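# Place matching relay into the rack's empty pocket

## Task

Locate the free-standing relay (small transparent box topped by a colored button) whose button color is the same as the two relays already seated in the black rack, then insert it into the rack's vacant pocket with the button facing up and fully seated. Both relays already in the rack must stay seated, neither raised nor removed, and the new relay must stay fully in place by itself once the robot lets go.

## Robot and tools

Robot: two arms, left_arm and right_arm, each ending in a two-finger gripper. The names are just labels and do not match left or right in any image. Four cameras send images with each result, in this order: cam_high, cam_low, cam_left_wrist, cam_right_wrist, each 672x504 pixels.

Frame: one scene frame shared by both arms. Its origin sits on the table surface midway between the arms; +x runs out across the table, +z points up, and left_arm is on the +y side. Positions are in metres; orientations are quaternions written w first (qw, qx, qy, qz). The fingers of a gripper point along its own +z axis and close along its own y axis. The reported hand position is the point between the pads when closed; closed fingertips extend about 19 mm past it (about 6 mm when wide open), and closing pushes the tips roughly 13 mm farther out, so keep that clearance over surfaces. Reported hand positions can be slightly off, more so at long reach.

The row (used by every motion tool): 18 numbers for both arms together, even when one arm is idle. First left_arm: x, y, z, qw, qx, qy, qz, gripper position, gripper speed; then the same nine for right_arm. x, y, z and the quaternion are an absolute target pose for that gripper in the scene frame, not an offset. Gripper position runs -1 to 1: +1 is fully open (85 mm), 0 is about 41 mm, the pads touch near -0.8, and -1 closes until blocked. Gripper speed runs -1 to 1, about 20, 85 and 150 mm/s at -1, 0 and +1. To leave an arm untouched, resend its last pose and its same two gripper numbers (a 0 is a real command, not a blank). Keep an orientation by resending the same quaternion, not the slightly drifted one reported back.

execute_actions(actions): a list of actions; each action is a list of up to 15 rows, one row per 1/30 s step; if fewer than 15 rows are given, the last row repeats to fill the action. An empty list just returns the current state and images. Each step, the commanded pose is clipped to within 70 mm and 16 degrees of the measured pose, so far targets take several actions; position is favored over orientation when both cannot be met. A target more than 0.6 m from the gripper's current position along any of its axes makes the action rejected for both arms; a malformed action, or a first action failing that check against the last reported state, rejects the entire call.

move(target, speed, blocking): target is one 18-number row as above. Each gripper follows a straight line toward its pose; both finish together, within 0.5 to 10 s (cut off at 10 s). speed is the path's top speed in m/s, 0.002 to 0.5, default 0.25; turning is capped at twice that in rad/s. Finger numbers are applied at the start. Paths ignore obstacles and the other arm, and the real hand may lag, stray or overshoot speed, especially near full reach. Faster contact and targets set deeper past contact mean harder pushes. blocking=false returns after 0.5 s while motion continues; until an end is reported, use wait or stop before sending rows or moves. The result adds a move: line with the ending (done, off_target, moving, held, fault), any limits (paced means the pose was clipped; held means a check blocked steps, after which the arm may surge), and each gripper's distance to its pose.

wait(seconds): 0 to 10; lets the scene run with the last commands held, returning early if a running move ends. stop(): brakes a running move; fingers keep moving. zoom_image(camera, region): region is [x0, y0, x1, y1] in pixels from the image's top-left, at most 504x504, for a closer look. finished_scene(scene): ends the given scene number permanently and reports success; call it only when the relay sits fully down without being held.

Result lines: the state line left_arm: ... | right_arm: ... gives each hand pose. Hand target lines show what each arm is now driving toward. position_measured_pct is about 50 minus 50 times the finger position (0 = fully open); fingers stopping short below 90 mean something is held or in the way, around 90 or above means pads met on nothing or something tiny. HELD marks steps where an arm's command was held back; pose unreachable means the clearance check altered or blocked that arm's command. MOTOR HOT appears from 60 °C; at 75 °C an OVER-TEMPERATURE FAULT makes that arm brake weakly and sag until cooled, so avoid holding loads for long. Contact torque reaching a joint's limit (48 N m for waist, shoulder, upper arm roll, elbow; 30.2 N m for forearm roll, wrist pitch, wrist roll; held weight included) freezes that arm for 10 s and drops the rest of the call.

Gripping: close with position -1 and keep sending it. For a gentle grip, open, then close to slightly less than the object's width. Release by sending a width larger than the object. Full grip force is roughly 190 to 235 N per pad.

Avoid: dropping the relay, pressing it in too hard, disturbing or lifting the two seated relays, knocking anything off the table, and letting the arms collide or push on each other. Occasional brief tugs on held parts or nudges to loose objects can occur; check the images before releasing and before ending.

Each tool is called as a command line: name --argument value for each argument, lists and objects as JSON in quotes; but a table of rows of numbers goes row by row, as --pt "numbers of a row", without its own name.

## Session

execute_actions --actions '[]'

Scene clock: 0.00 s.
left_arm: end_effector_position=(+0.3120, +0.3537, +0.1545) position_measured_pct=0.0 end_effector_quat_wxyz=(+0.035, +0.410, +0.909, -0.066) | right_arm: end_effector_position=(+0.1796, -0.3906, +0.3662) position_measured_pct=0.0 end_effector_quat_wxyz=(-0.110, -0.311, +0.907, -0.262)
Joint positions: left_arm=[-0.554  0.165  0.223  2.27   0.148  0.772  0.173] | right_arm=[-0.312 -0.29  -0.443  2.036  0.316  1.744  1.606]
Joint velocities: left_arm=[-0.001  0.     0.001 -0.    -0.001 -0.     0.   ] | right_arm=[-0.    -0.001 -0.001 -0.    -0.     0.001 -0.002]
Hand target (left_arm): +0.312, +0.354, +0.155; +0.035, +0.410, +0.909, -0.066
Hand target (right_arm): +0.180, -0.391, +0.366; -0.110, -0.311, +0.907, -0.262

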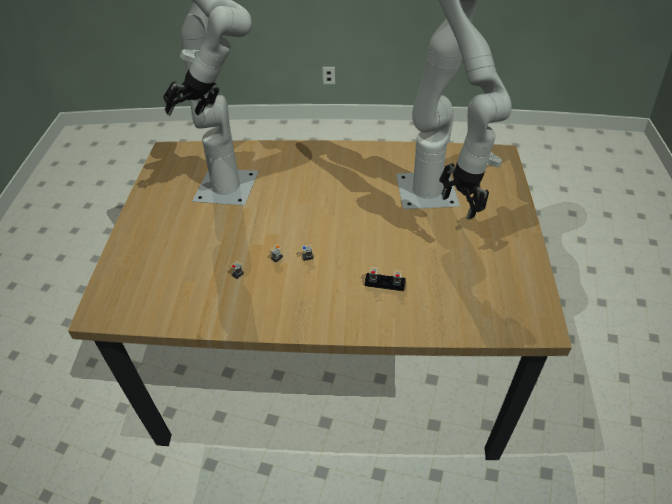

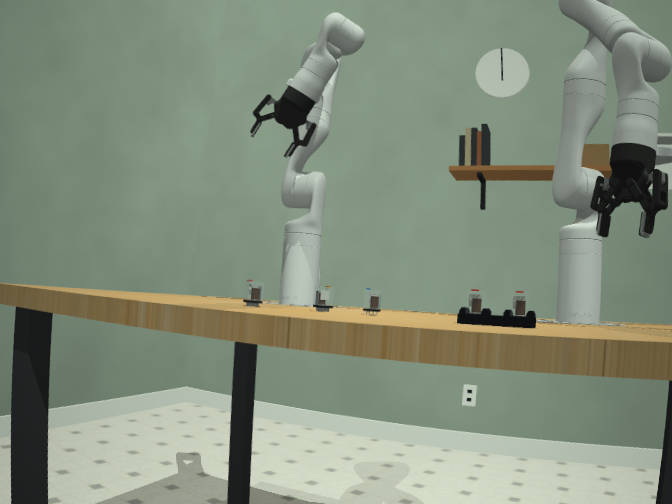

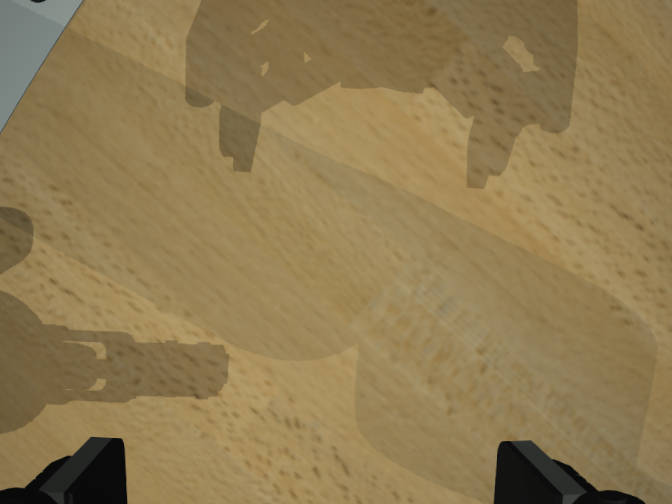

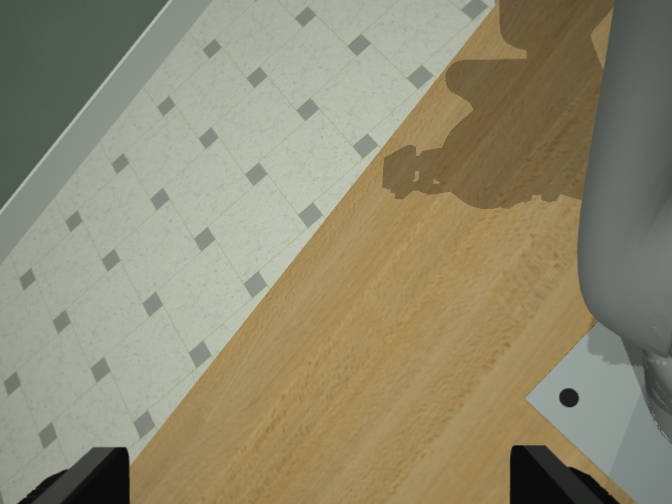

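zoom_image --camera "cam_high" --region '[210, 220, 430, 310]'

zoom_image --camera "cam_low" --region '[230, 265, 550, 345]'

Region (210, 220, 430, 310) of cam_high's 672x504 image, scaled by 2.291, with more detail than that image has; it fills the top 206 rows of this view, and the rest is white.

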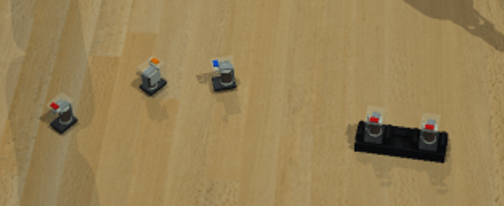

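Region (230, 265, 550, 345) of cam_low's 672x504 image, scaled by 1.575, with more detail than that image has; it fills the top 126 rows of this view, and the rest is white.

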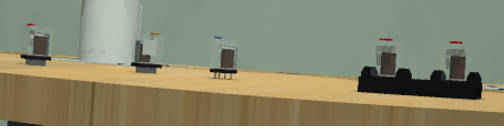

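move --target '[0.36,0.15,0.25,0,0.707,0.707,0,0,0,0.34,-0.23,0.25,0,-0.707,0.707,0,0,0]' --speed 0.4

Scene clock: 12.20 s.
left_arm: end_effector_position=(+0.3596, +0.1508, +0.2500) position_measured_pct=49.6 end_effector_quat_wxyz=(-0.001, +0.707, +0.707, -0.000) | right_arm: end_effector_position=(+0.3404, -0.2306, +0.2503) position_measured_pct=49.6 end_effector_quat_wxyz=(-0.000, +0.707, -0.708, +0.002)
Joint positions: left_arm=[-0.039  0.156  0.609  1.907 -0.1    1.111  0.5  ] | right_arm=[-0.351  0.092 -0.238  1.95   0.027  1.101  2.635]
Joint velocities: left_arm=[ 0.006  0.006  0.003 -0.003 -0.003  0.003  0.003] | right_arm=[ 0.003  0.009  0.003 -0.001 -0.002 -0.     0.008]
Hand target (left_arm): +0.360, +0.151, +0.250; -0.001, +0.707, +0.707, -0.000
Hand target (right_arm): +0.340, -0.231, +0.250; -0.000, +0.707, -0.708, +0.001
Off the commanded pose (left_arm): 0.001 m, 0 deg.
Off the commanded pose (right_arm): 0.001 m, 0 deg.
move: done

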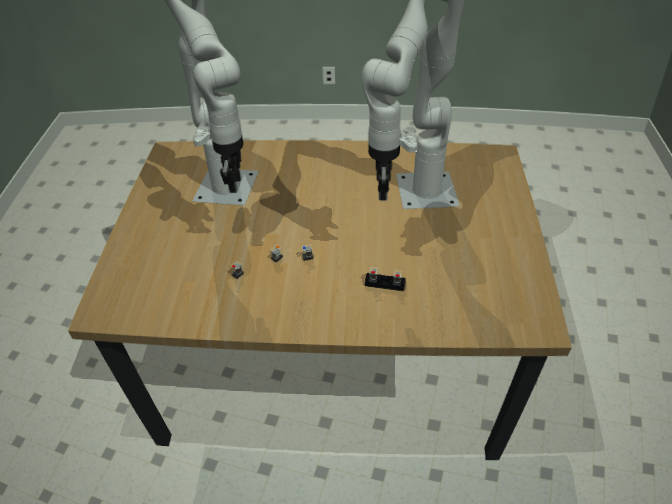

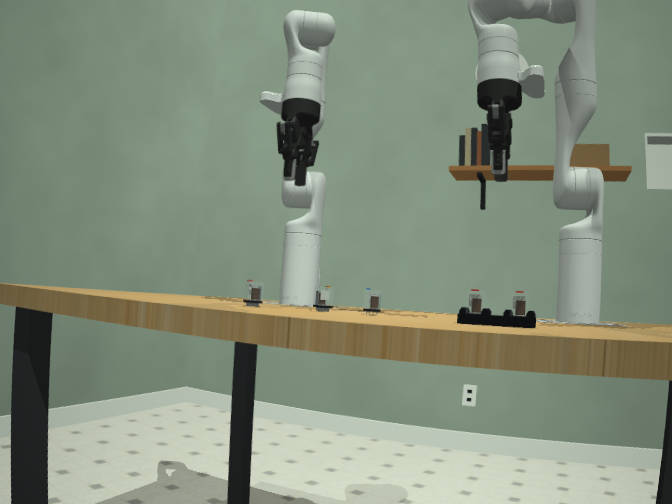

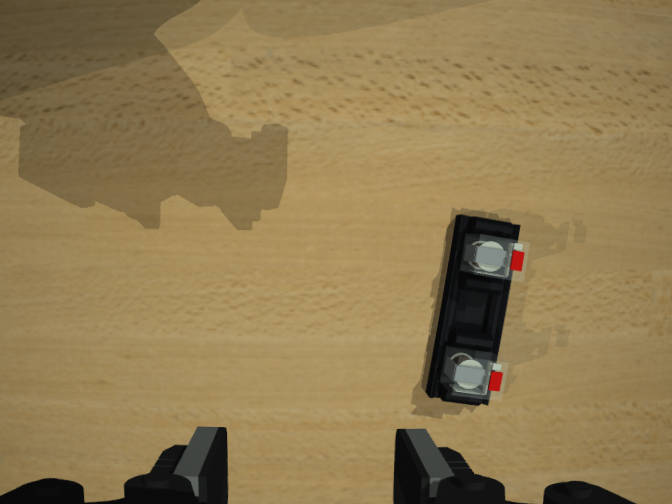

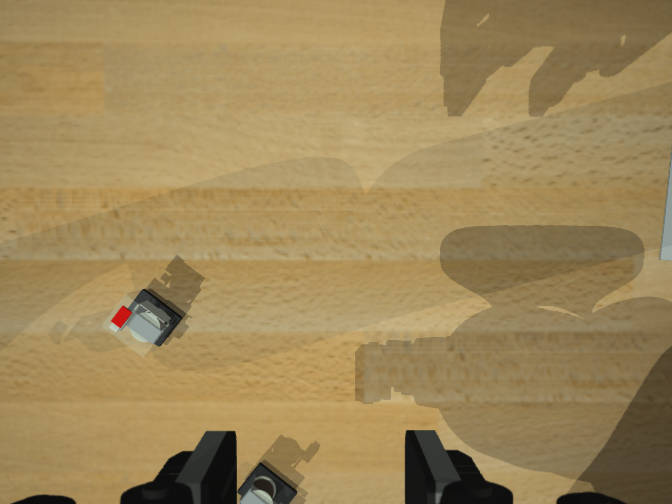

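move --target '[0.435,0.12,0.17,0,0.707,0.707,0,0,0,0.44,-0.21,0.17,0,-0.707,0.707,0,0,0]' --speed 0.4

Scene clock: 20.27 s.
left_arm: end_effector_position=(+0.4353, +0.1207, +0.1702) position_measured_pct=49.6 end_effector_quat_wxyz=(-0.000, +0.707, +0.707, +0.001) | right_arm: end_effector_position=(+0.4399, -0.2105, +0.1699) position_measured_pct=49.6 end_effector_quat_wxyz=(-0.000, +0.707, -0.707, +0.001)
Joint positions: left_arm=[ 0.091  0.463  0.561  1.813 -0.298  0.95   0.672] | right_arm=[-0.353  0.413 -0.204  1.809  0.103  0.929  2.635]
Joint velocities: left_arm=[ 0.003  0.006 -0.    -0.001 -0.     0.     0.001] | right_arm=[-0.001  0.007  0.     0.001 -0.    -0.     0.   ]
Hand target (left_arm): +0.435, +0.121, +0.170; -0.000, +0.707, +0.707, +0.000
Hand target (right_arm): +0.440, -0.211, +0.170; +0.000, +0.707, -0.707, +0.000
Off the commanded pose (left_arm): 0.001 m, 0 deg.
Off the commanded pose (right_arm): 0.001 m, 0 deg.
move: done

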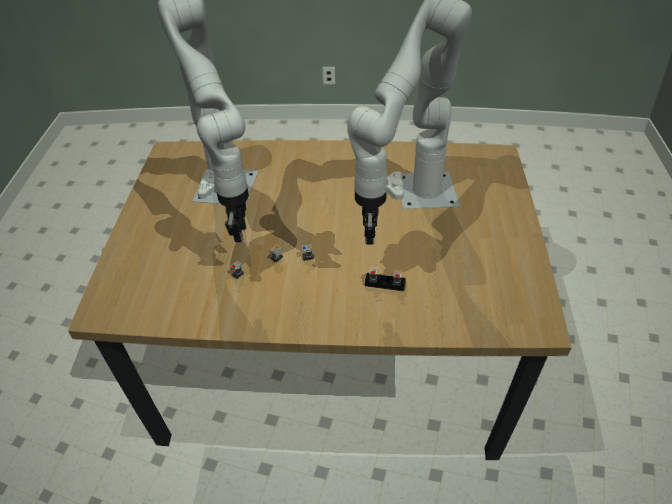

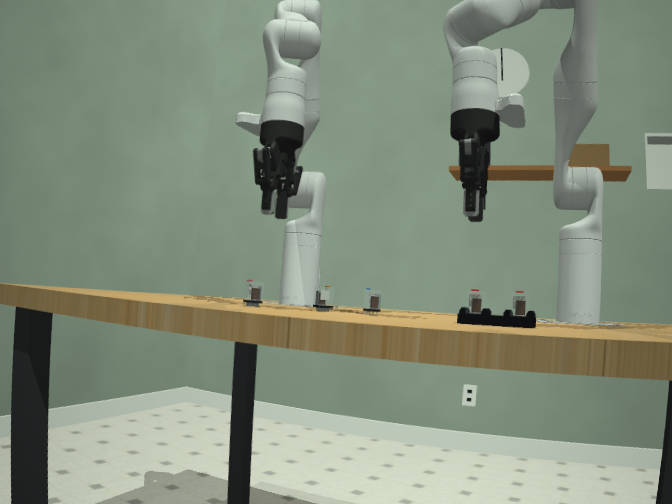

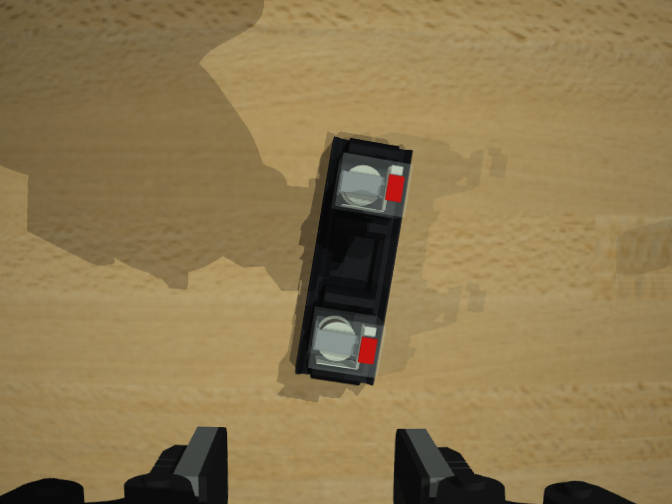

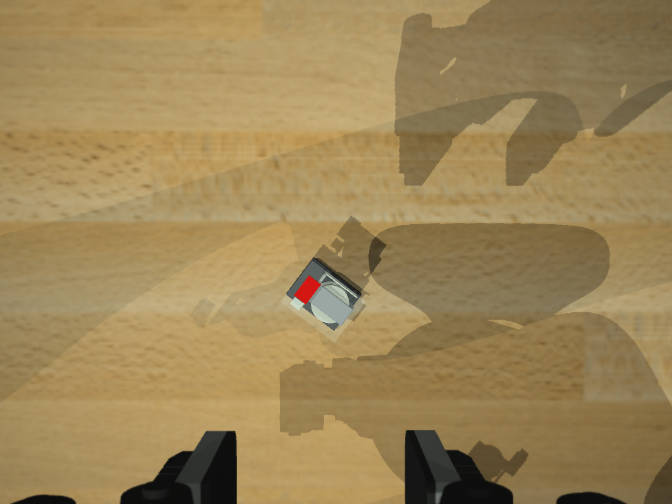

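move --target '[0.36,0.25,0.22,0,0.707,0.707,0,0,0,0.434,-0.247,0.10,0,0.454,-0.891,0,0,0]' --speed 0.4

zoom_image --camera "cam_low" --region '[180, 200, 400, 330]'

Scene clock: 33.43 s.
left_arm: end_effector_position=(+0.3598, +0.2490, +0.2199) position_measured_pct=49.6 end_effector_quat_wxyz=(+0.001, +0.707, +0.707, -0.001) | right_arm: end_effector_position=(+0.4339, -0.2473, +0.1001) position_measured_pct=49.6 end_effector_quat_wxyz=(+0.000, -0.454, +0.891, -0.001)
Joint positions: left_arm=[-0.306  0.117  0.551  2.052 -0.071  0.99   0.171] | right_arm=[-0.395  0.497 -0.039  1.958  0.031  0.687  2.155]
Joint velocities: left_arm=[-0.006 -0.006 -0.004  0.     0.004  0.    -0.006] | right_arm=[-0.002  0.001  0.001  0.001  0.002 -0.002 -0.002]
Hand target (left_arm): +0.360, +0.249, +0.220; +0.001, +0.707, +0.707, -0.001
Hand target (right_arm): +0.434, -0.247, +0.100; +0.000, -0.454, +0.891, -0.001
Off the commanded pose (left_arm): 0.001 m, 0 deg.
Off the commanded pose (right_arm): 0.000 m, 0 deg.
move: done

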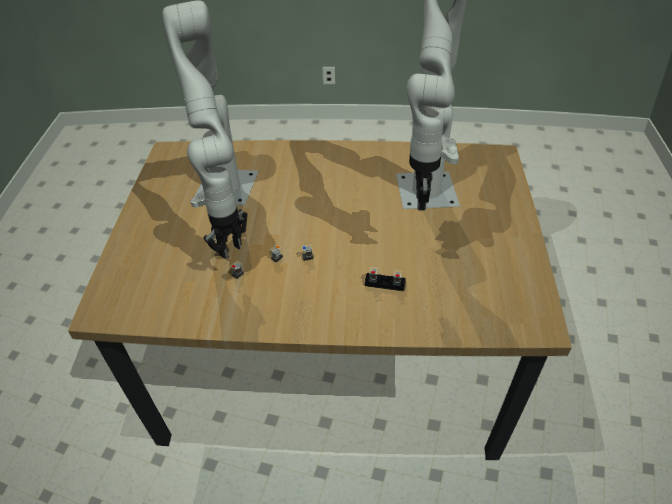

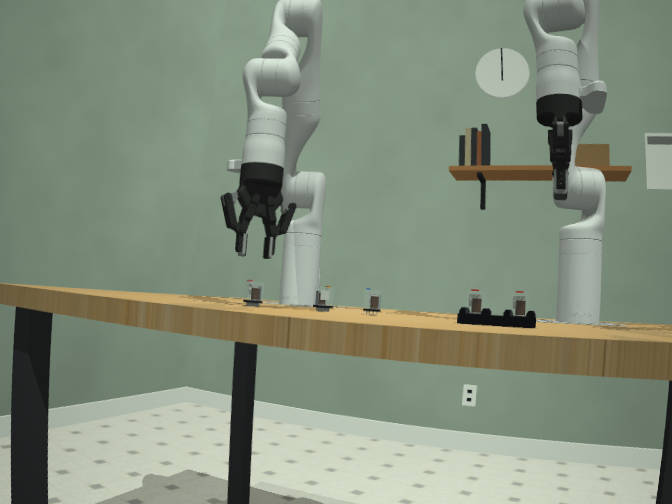

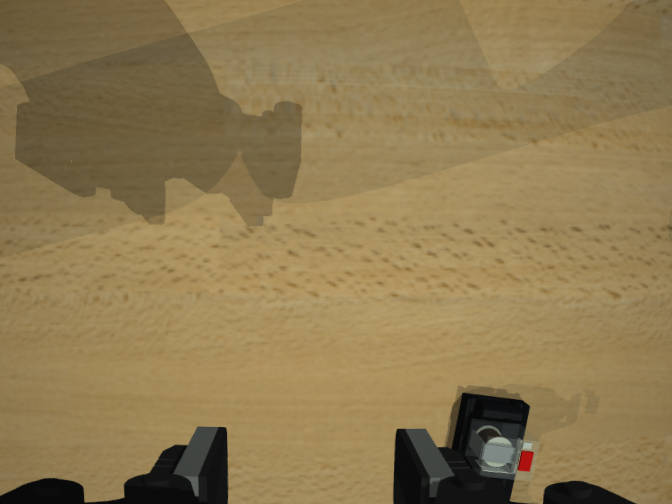

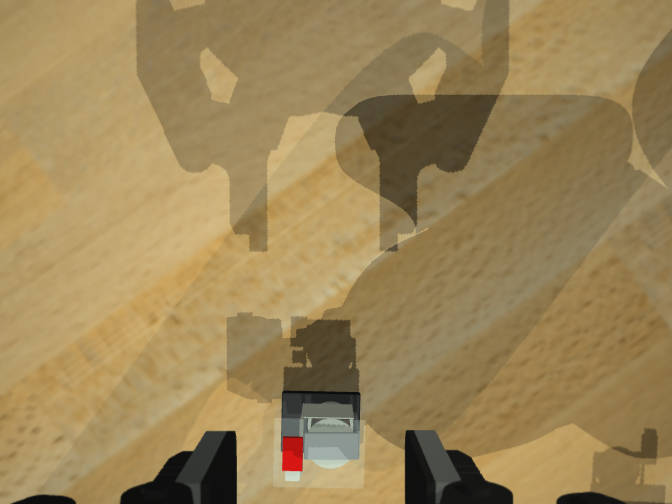

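Region (180, 200, 400, 330) of cam_low's 672x504 image, scaled by 2.291, with more detail than that image has; it fills the top 298 rows of this view, and the rest is white.

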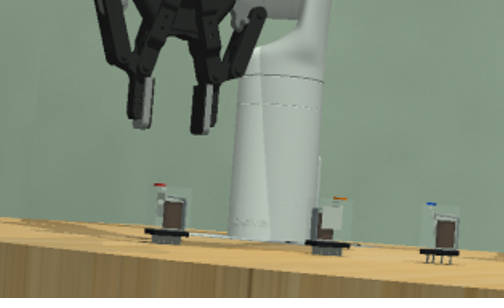

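move --target '[0.36,0.25,0.22,0,0.707,0.707,0,0,0,0.434,-0.247,0.036,0,0.454,-0.891,0,0,0]' --speed 0.15

move --target '[0.36,0.25,0.22,0,0.707,0.707,0,0,0,0.434,-0.247,0.036,0,0.454,-0.891,0,-1,0]'

move --target '[0.30,0.36,0.22,0,0.707,0.707,0,0,0,0.434,-0.247,0.11,0,0.454,-0.891,0,-1,0]'

Scene clock: 40.93 s.
left_arm: end_effector_position=(+0.3600, +0.2500, +0.2200) position_measured_pct=49.6 end_effector_quat_wxyz=(+0.000, +0.707, +0.707, +0.000) | right_arm: end_effector_position=(+0.4340, -0.2472, +0.0362) position_measured_pct=49.6 end_effector_quat_wxyz=(+0.000, -0.454, +0.891, -0.000)
Joint positions: left_arm=[-0.306  0.118  0.55   2.051 -0.073  0.991  0.172] | right_arm=[-0.399  0.635 -0.033  2.008  0.042  0.499  2.145]
Joint velocities: left_arm=[-0.001  0.     0.    -0.     0.    -0.001  0.   ] | right_arm=[-0.     0.005  0.     0.001 -0.    -0.001  0.001]
Hand target (left_arm): +0.360, +0.250, +0.220; +0.000, +0.707, +0.707, +0.000
Hand target (right_arm): +0.434, -0.247, +0.036; -0.000, -0.454, +0.891, -0.000
Off the commanded pose (left_arm): 0.000 m, 0 deg.
Off the commanded pose (right_arm): 0.000 m, 0 deg.
move: done

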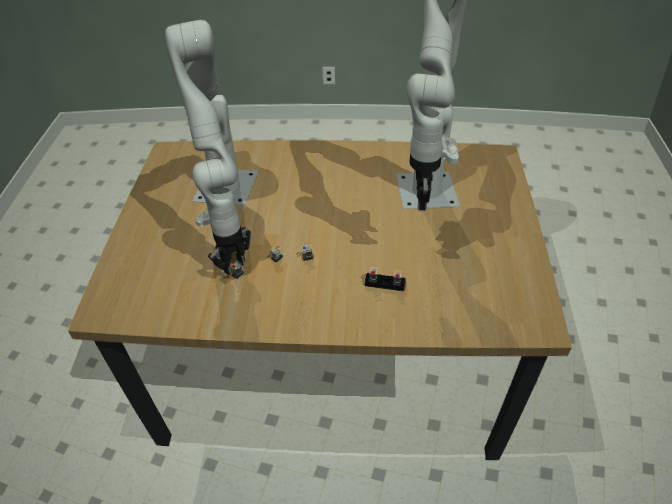

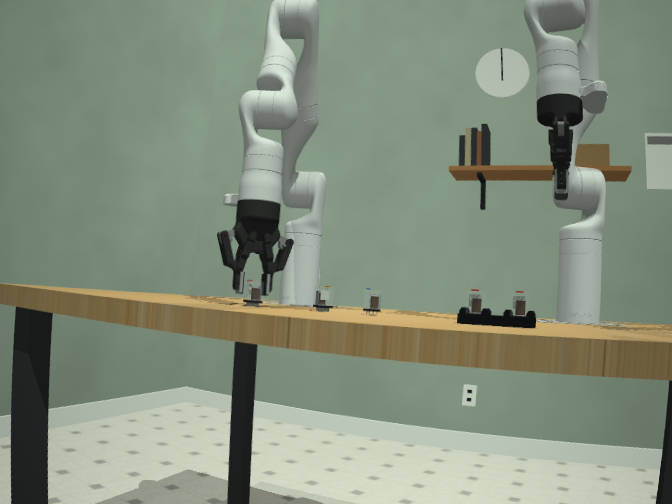

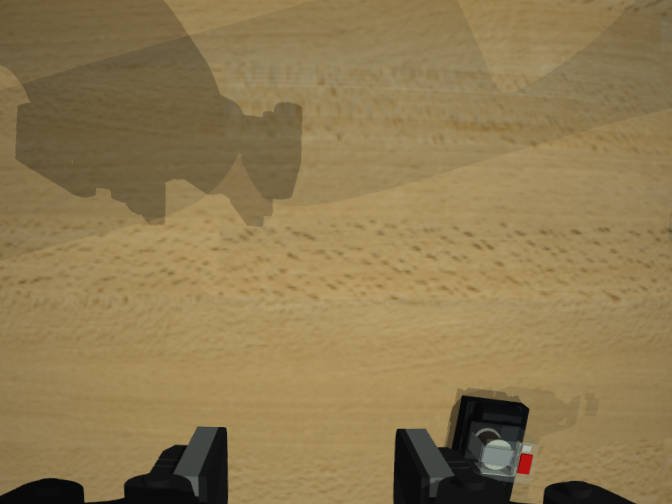

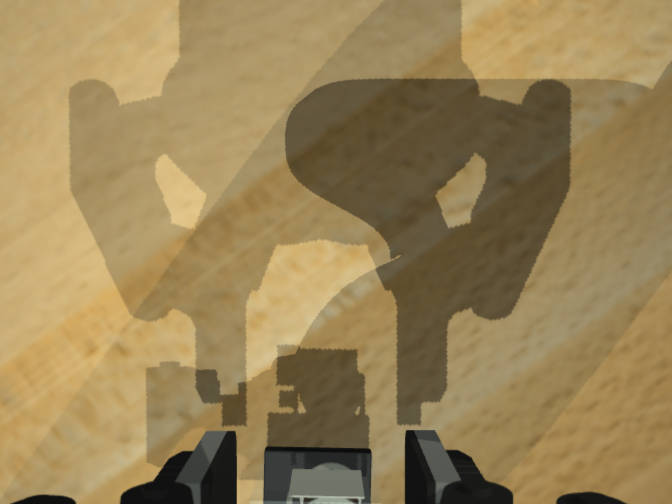

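Scene clock: 41.63 s.
left_arm: end_effector_position=(+0.3600, +0.2500, +0.2200) position_measured_pct=49.6 end_effector_quat_wxyz=(+0.000, +0.707, +0.707, +0.000) | right_arm: end_effector_position=(+0.4341, -0.2471, +0.0367) position_measured_pct=67.1 end_effector_quat_wxyz=(+0.000, -0.454, +0.891, -0.000)
Joint positions: left_arm=[-0.306  0.118  0.55   2.051 -0.073  0.991  0.172] | right_arm=[-0.399  0.634 -0.034  2.007  0.042  0.501  2.145]
Joint velocities: left_arm=[-0.     0.     0.002 -0.     0.001 -0.     0.001] | right_arm=[ 0.    -0.     0.001  0.     0.001  0.     0.002]
Hand target (left_arm): +0.360, +0.250, +0.220; -0.000, +0.707, +0.707, +0.000
Hand target (right_arm): +0.434, -0.247, +0.036; -0.000, -0.454, +0.891, -0.000
Off the commanded pose (left_arm): 0.000 m, 0 deg.
Off the commanded pose (right_arm): 0.001 m, 0 deg.
move: done

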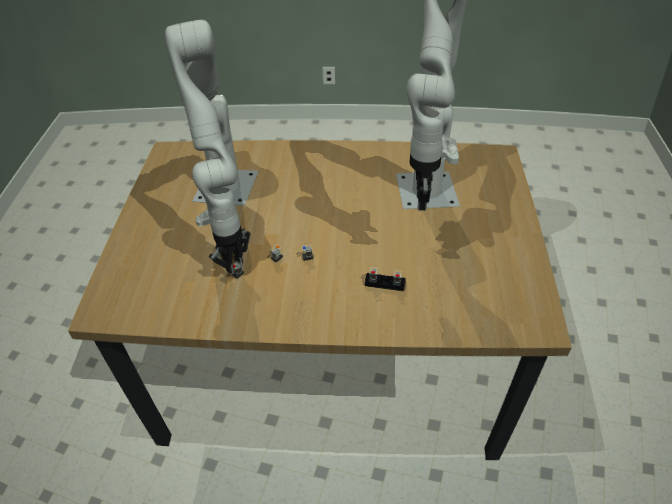

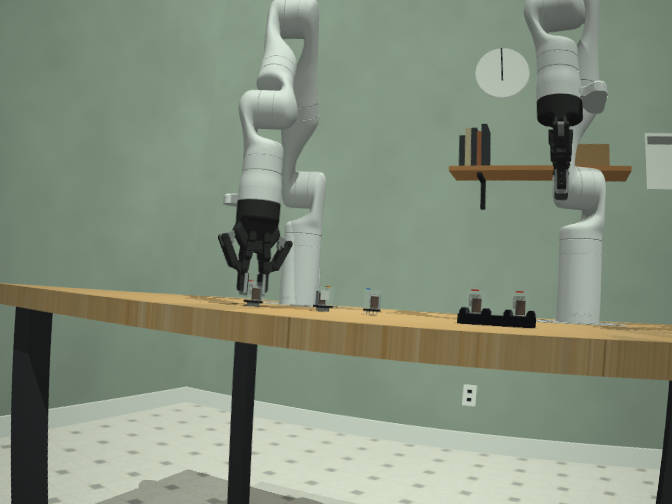

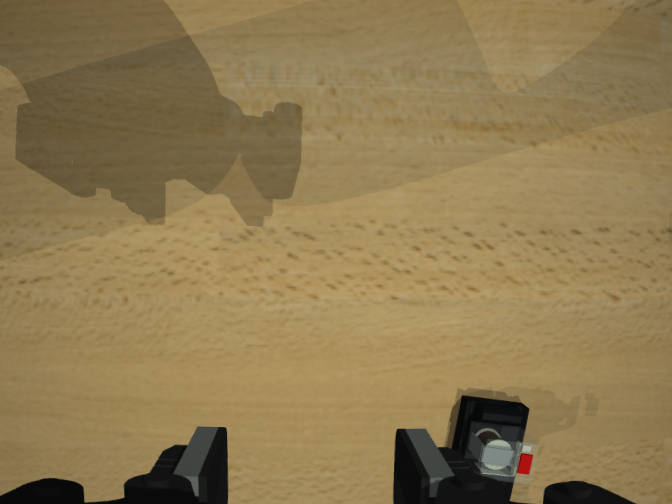

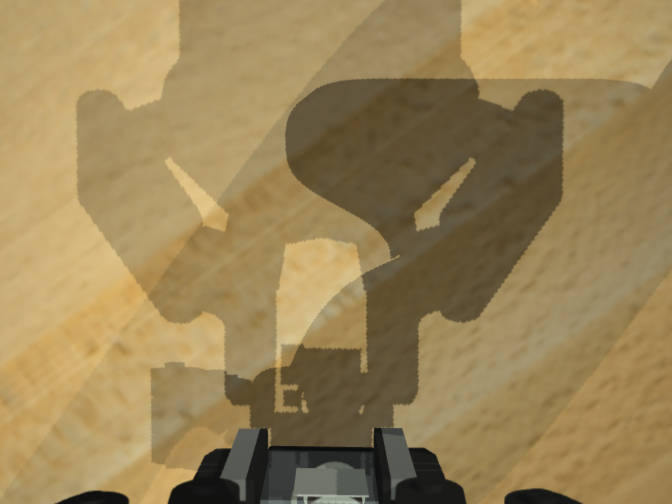

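Scene clock: 42.73 s.
left_arm: end_effector_position=(+0.3003, +0.3593, +0.2199) position_measured_pct=49.6 end_effector_quat_wxyz=(+0.001, +0.707, +0.707, +0.000) | right_arm: end_effector_position=(+0.4341, -0.2468, +0.1099) position_measured_pct=67.1 end_effector_quat_wxyz=(-0.000, -0.454, +0.891, +0.000)
Joint positions: left_arm=[-0.57  -0.031  0.332  2.187  0.014  0.983 -0.355] | right_arm=[-0.393  0.479 -0.041  1.946  0.028  0.718  2.158]
Joint velocities: left_arm=[-0.004 -0.003 -0.006 -0.     0.003  0.001 -0.007] | right_arm=[ 0.    -0.002  0.    -0.001 -0.001  0.    -0.001]
Hand target (left_arm): +0.300, +0.360, +0.220; +0.001, +0.707, +0.707, +0.000
Hand target (right_arm): +0.434, -0.247, +0.110; +0.000, -0.454, +0.891, +0.000
Off the commanded pose (left_arm): 0.001 m, 0 deg.
Off the commanded pose (right_arm): 0.000 m, 0 deg.
move: done

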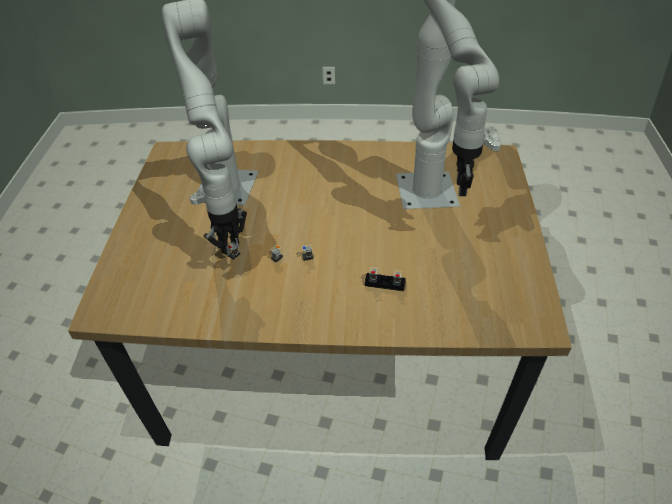

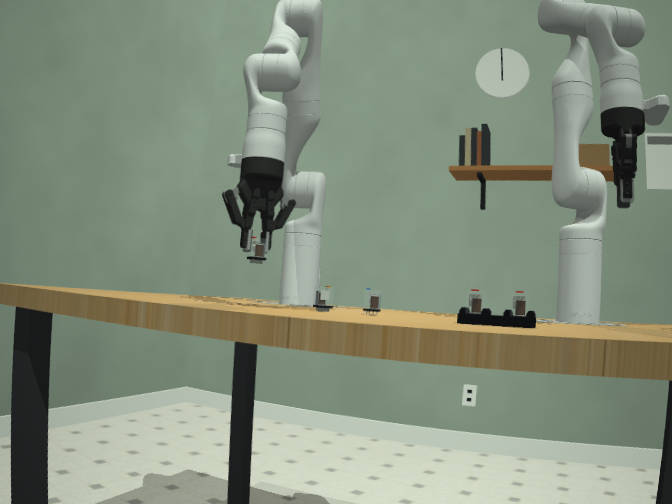

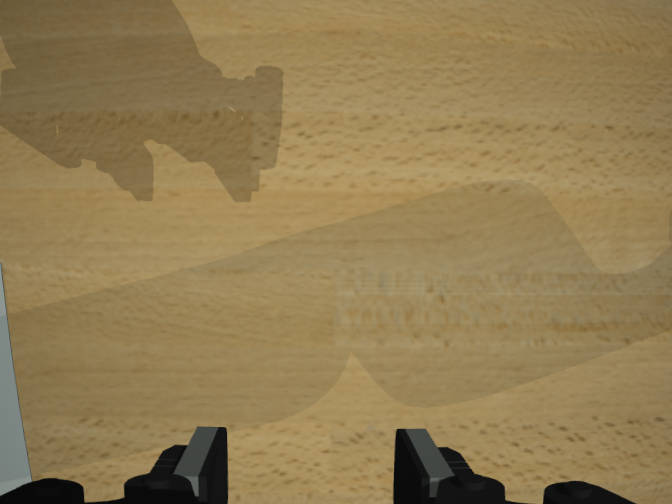

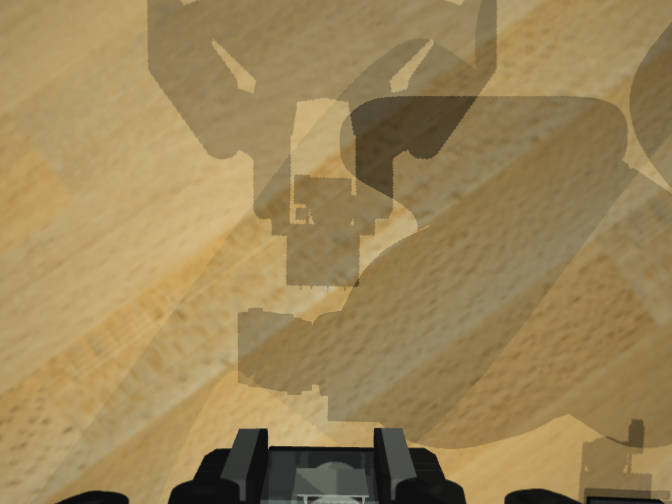

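move --target '[0.25,0.48,0.25,0,0.707,0.707,0,0,0,0.445,0.17,0.13,0,0.643,-0.766,0,-1,0]' --speed 0.3

zoom_image --camera "cam_low" --region '[420, 200, 600, 340]'

zoom_image --camera "cam_high" --region '[330, 210, 450, 310]'

Scene clock: 51.70 s.
left_arm: end_effector_position=(+0.2502, +0.4798, +0.2500) position_measured_pct=49.6 end_effector_quat_wxyz=(+0.001, +0.707, +0.707, +0.001) | right_arm: end_effector_position=(+0.4459, +0.1705, +0.1301) position_measured_pct=67.1 end_effector_quat_wxyz=(-0.001, +0.643, -0.765, +0.000)
Joint positions: left_arm=[-0.794 -0.033  0.065  2.079  0.004  1.094 -0.841] | right_arm=[-0.999  0.99  -0.153  0.822  0.132  1.335  1.95 ]
Joint velocities: left_arm=[-0.001  0.    -0.002 -0.     0.    -0.001 -0.   ] | right_arm=[-0.004  0.022  0.001 -0.029 -0.     0.02   0.001]
Hand target (left_arm): +0.250, +0.480, +0.250; +0.001, +0.707, +0.707, +0.001
Hand target (right_arm): +0.446, +0.171, +0.129; +0.000, -0.644, +0.765, -0.000
Off the commanded pose (left_arm): 0.000 m, 0 deg.
Off the commanded pose (right_arm): 0.001 m, 0 deg.
move: done

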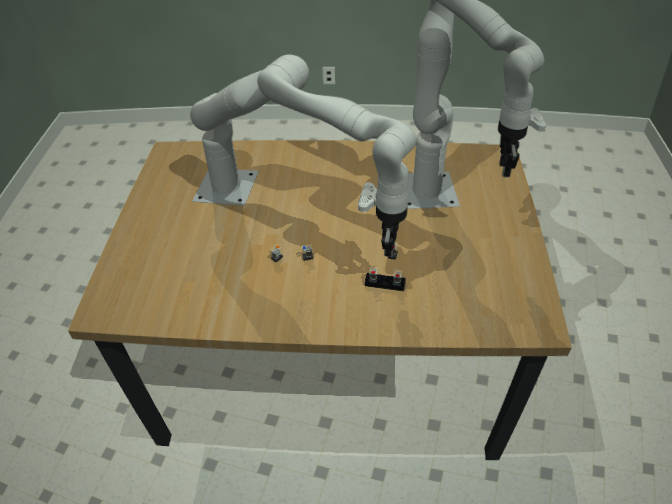

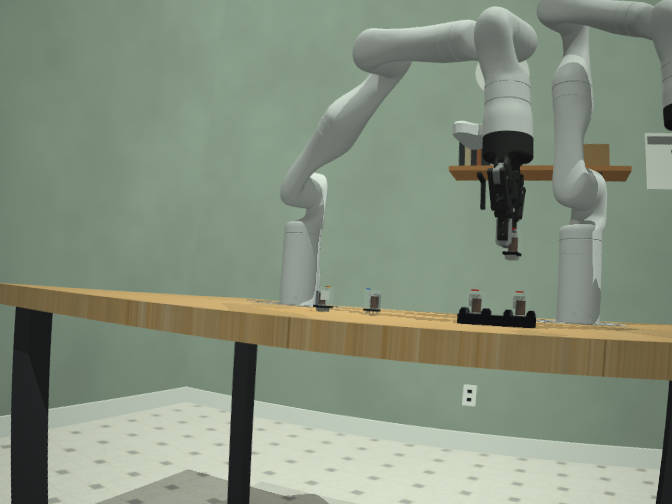

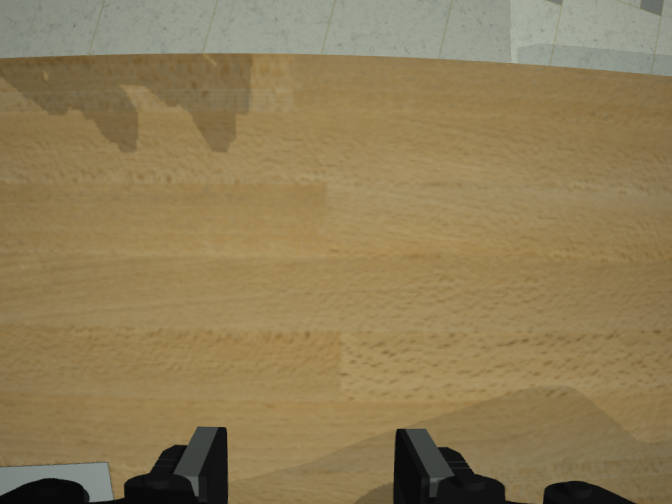

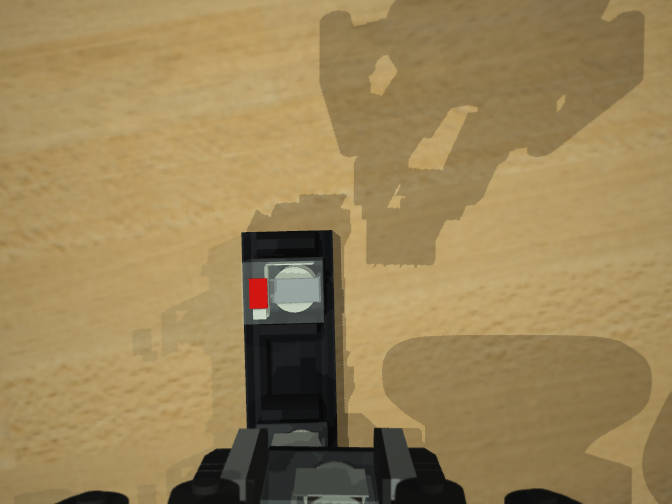

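Region (420, 200, 600, 340) of cam_low's 672x504 image, scaled by 2.800, with more detail than that image has.

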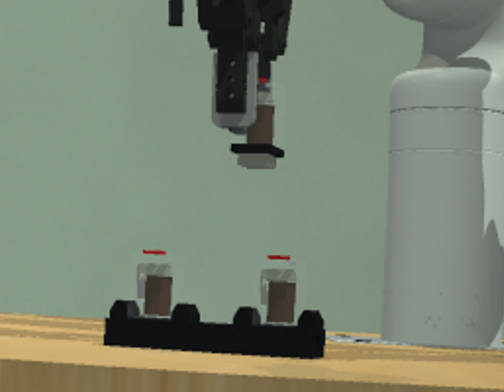

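Region (330, 210, 450, 310) of cam_high's 672x504 image, scaled by 4.200, with more detail than that image has.

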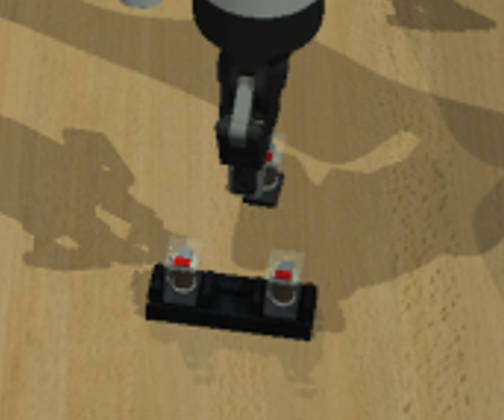

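move --target '[0.25,0.48,0.25,0,0.707,0.707,0,0,0,0.455,0.158,0.075,0,0.643,-0.766,0,-1,0]' --speed 0.1

zoom_image --camera "cam_low" --region '[440, 240, 560, 340]'

zoom_image --camera "cam_high" --region '[340, 230, 430, 305]'

Scene clock: 62.30 s.
left_arm: end_effector_position=(+0.2500, +0.4800, +0.2500) position_measured_pct=49.6 end_effector_quat_wxyz=(-0.000, +0.707, +0.707, +0.000) | right_arm: end_effector_position=(+0.4549, +0.1578, +0.0751) position_measured_pct=67.1 end_effector_quat_wxyz=(+0.000, +0.643, -0.766, +0.000)
Joint positions: left_arm=[-0.794 -0.032  0.065  2.079  0.002  1.095 -0.839] | right_arm=[-0.972  1.031 -0.152  0.916  0.14   1.203  1.961]
Joint velocities: left_arm=[ 0.     0.    -0.    -0.     0.002 -0.     0.   ] | right_arm=[ 0.001 -0.    -0.     0.001  0.002 -0.005  0.002]
Hand target (left_arm): +0.250, +0.480, +0.250; -0.000, +0.707, +0.707, -0.000
Hand target (right_arm): +0.455, +0.158, +0.075; -0.000, -0.643, +0.766, -0.000
Off the commanded pose (left_arm): 0.000 m, 0 deg.
Off the commanded pose (right_arm): 0.000 m, 0 deg.
move: done

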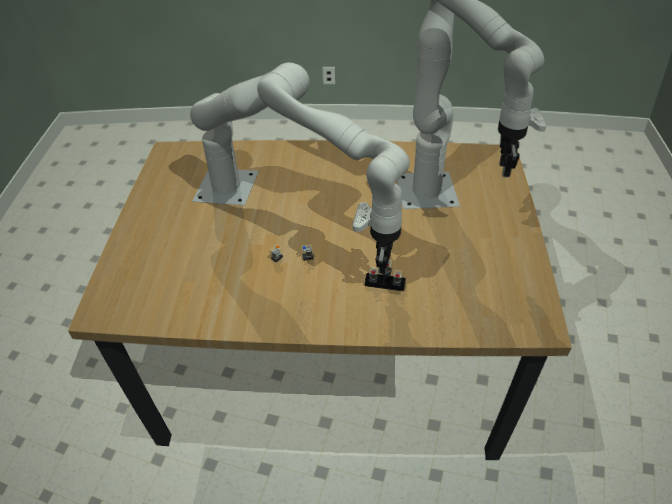

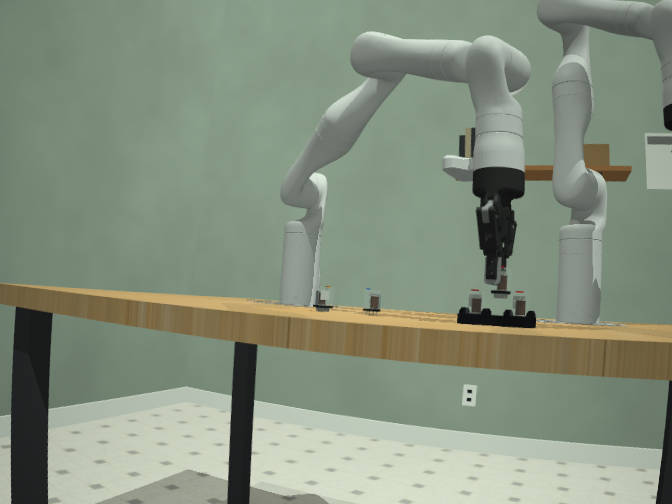

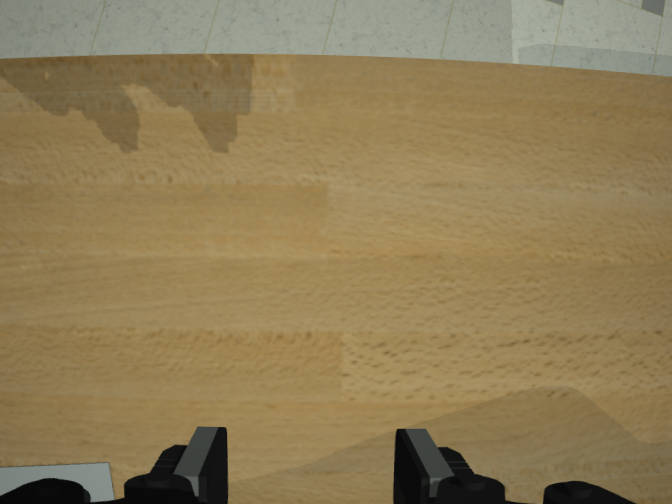

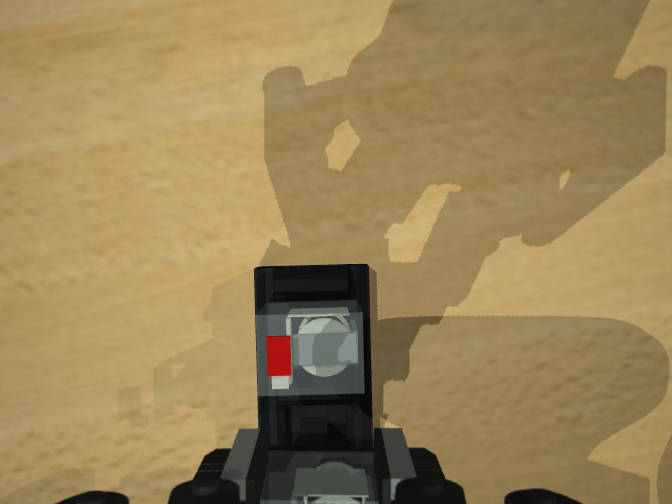

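Region (440, 240, 560, 340) of cam_low's 672x504 image, scaled by 4.200, with more detail than that image has.

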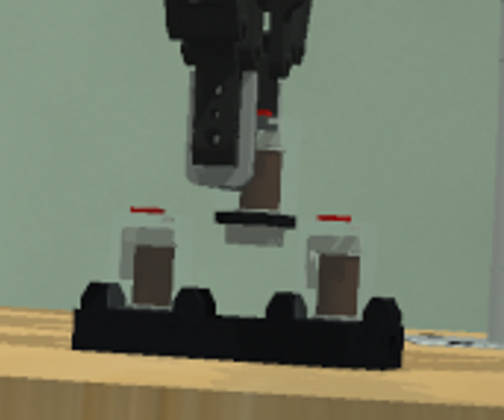

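Region (340, 230, 430, 305) of cam_high's 672x504 image, scaled by 5.600, with more detail than that image has.

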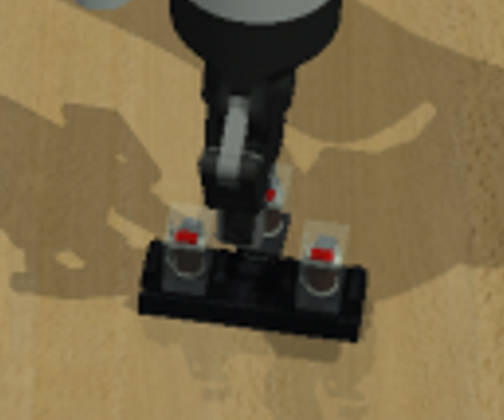

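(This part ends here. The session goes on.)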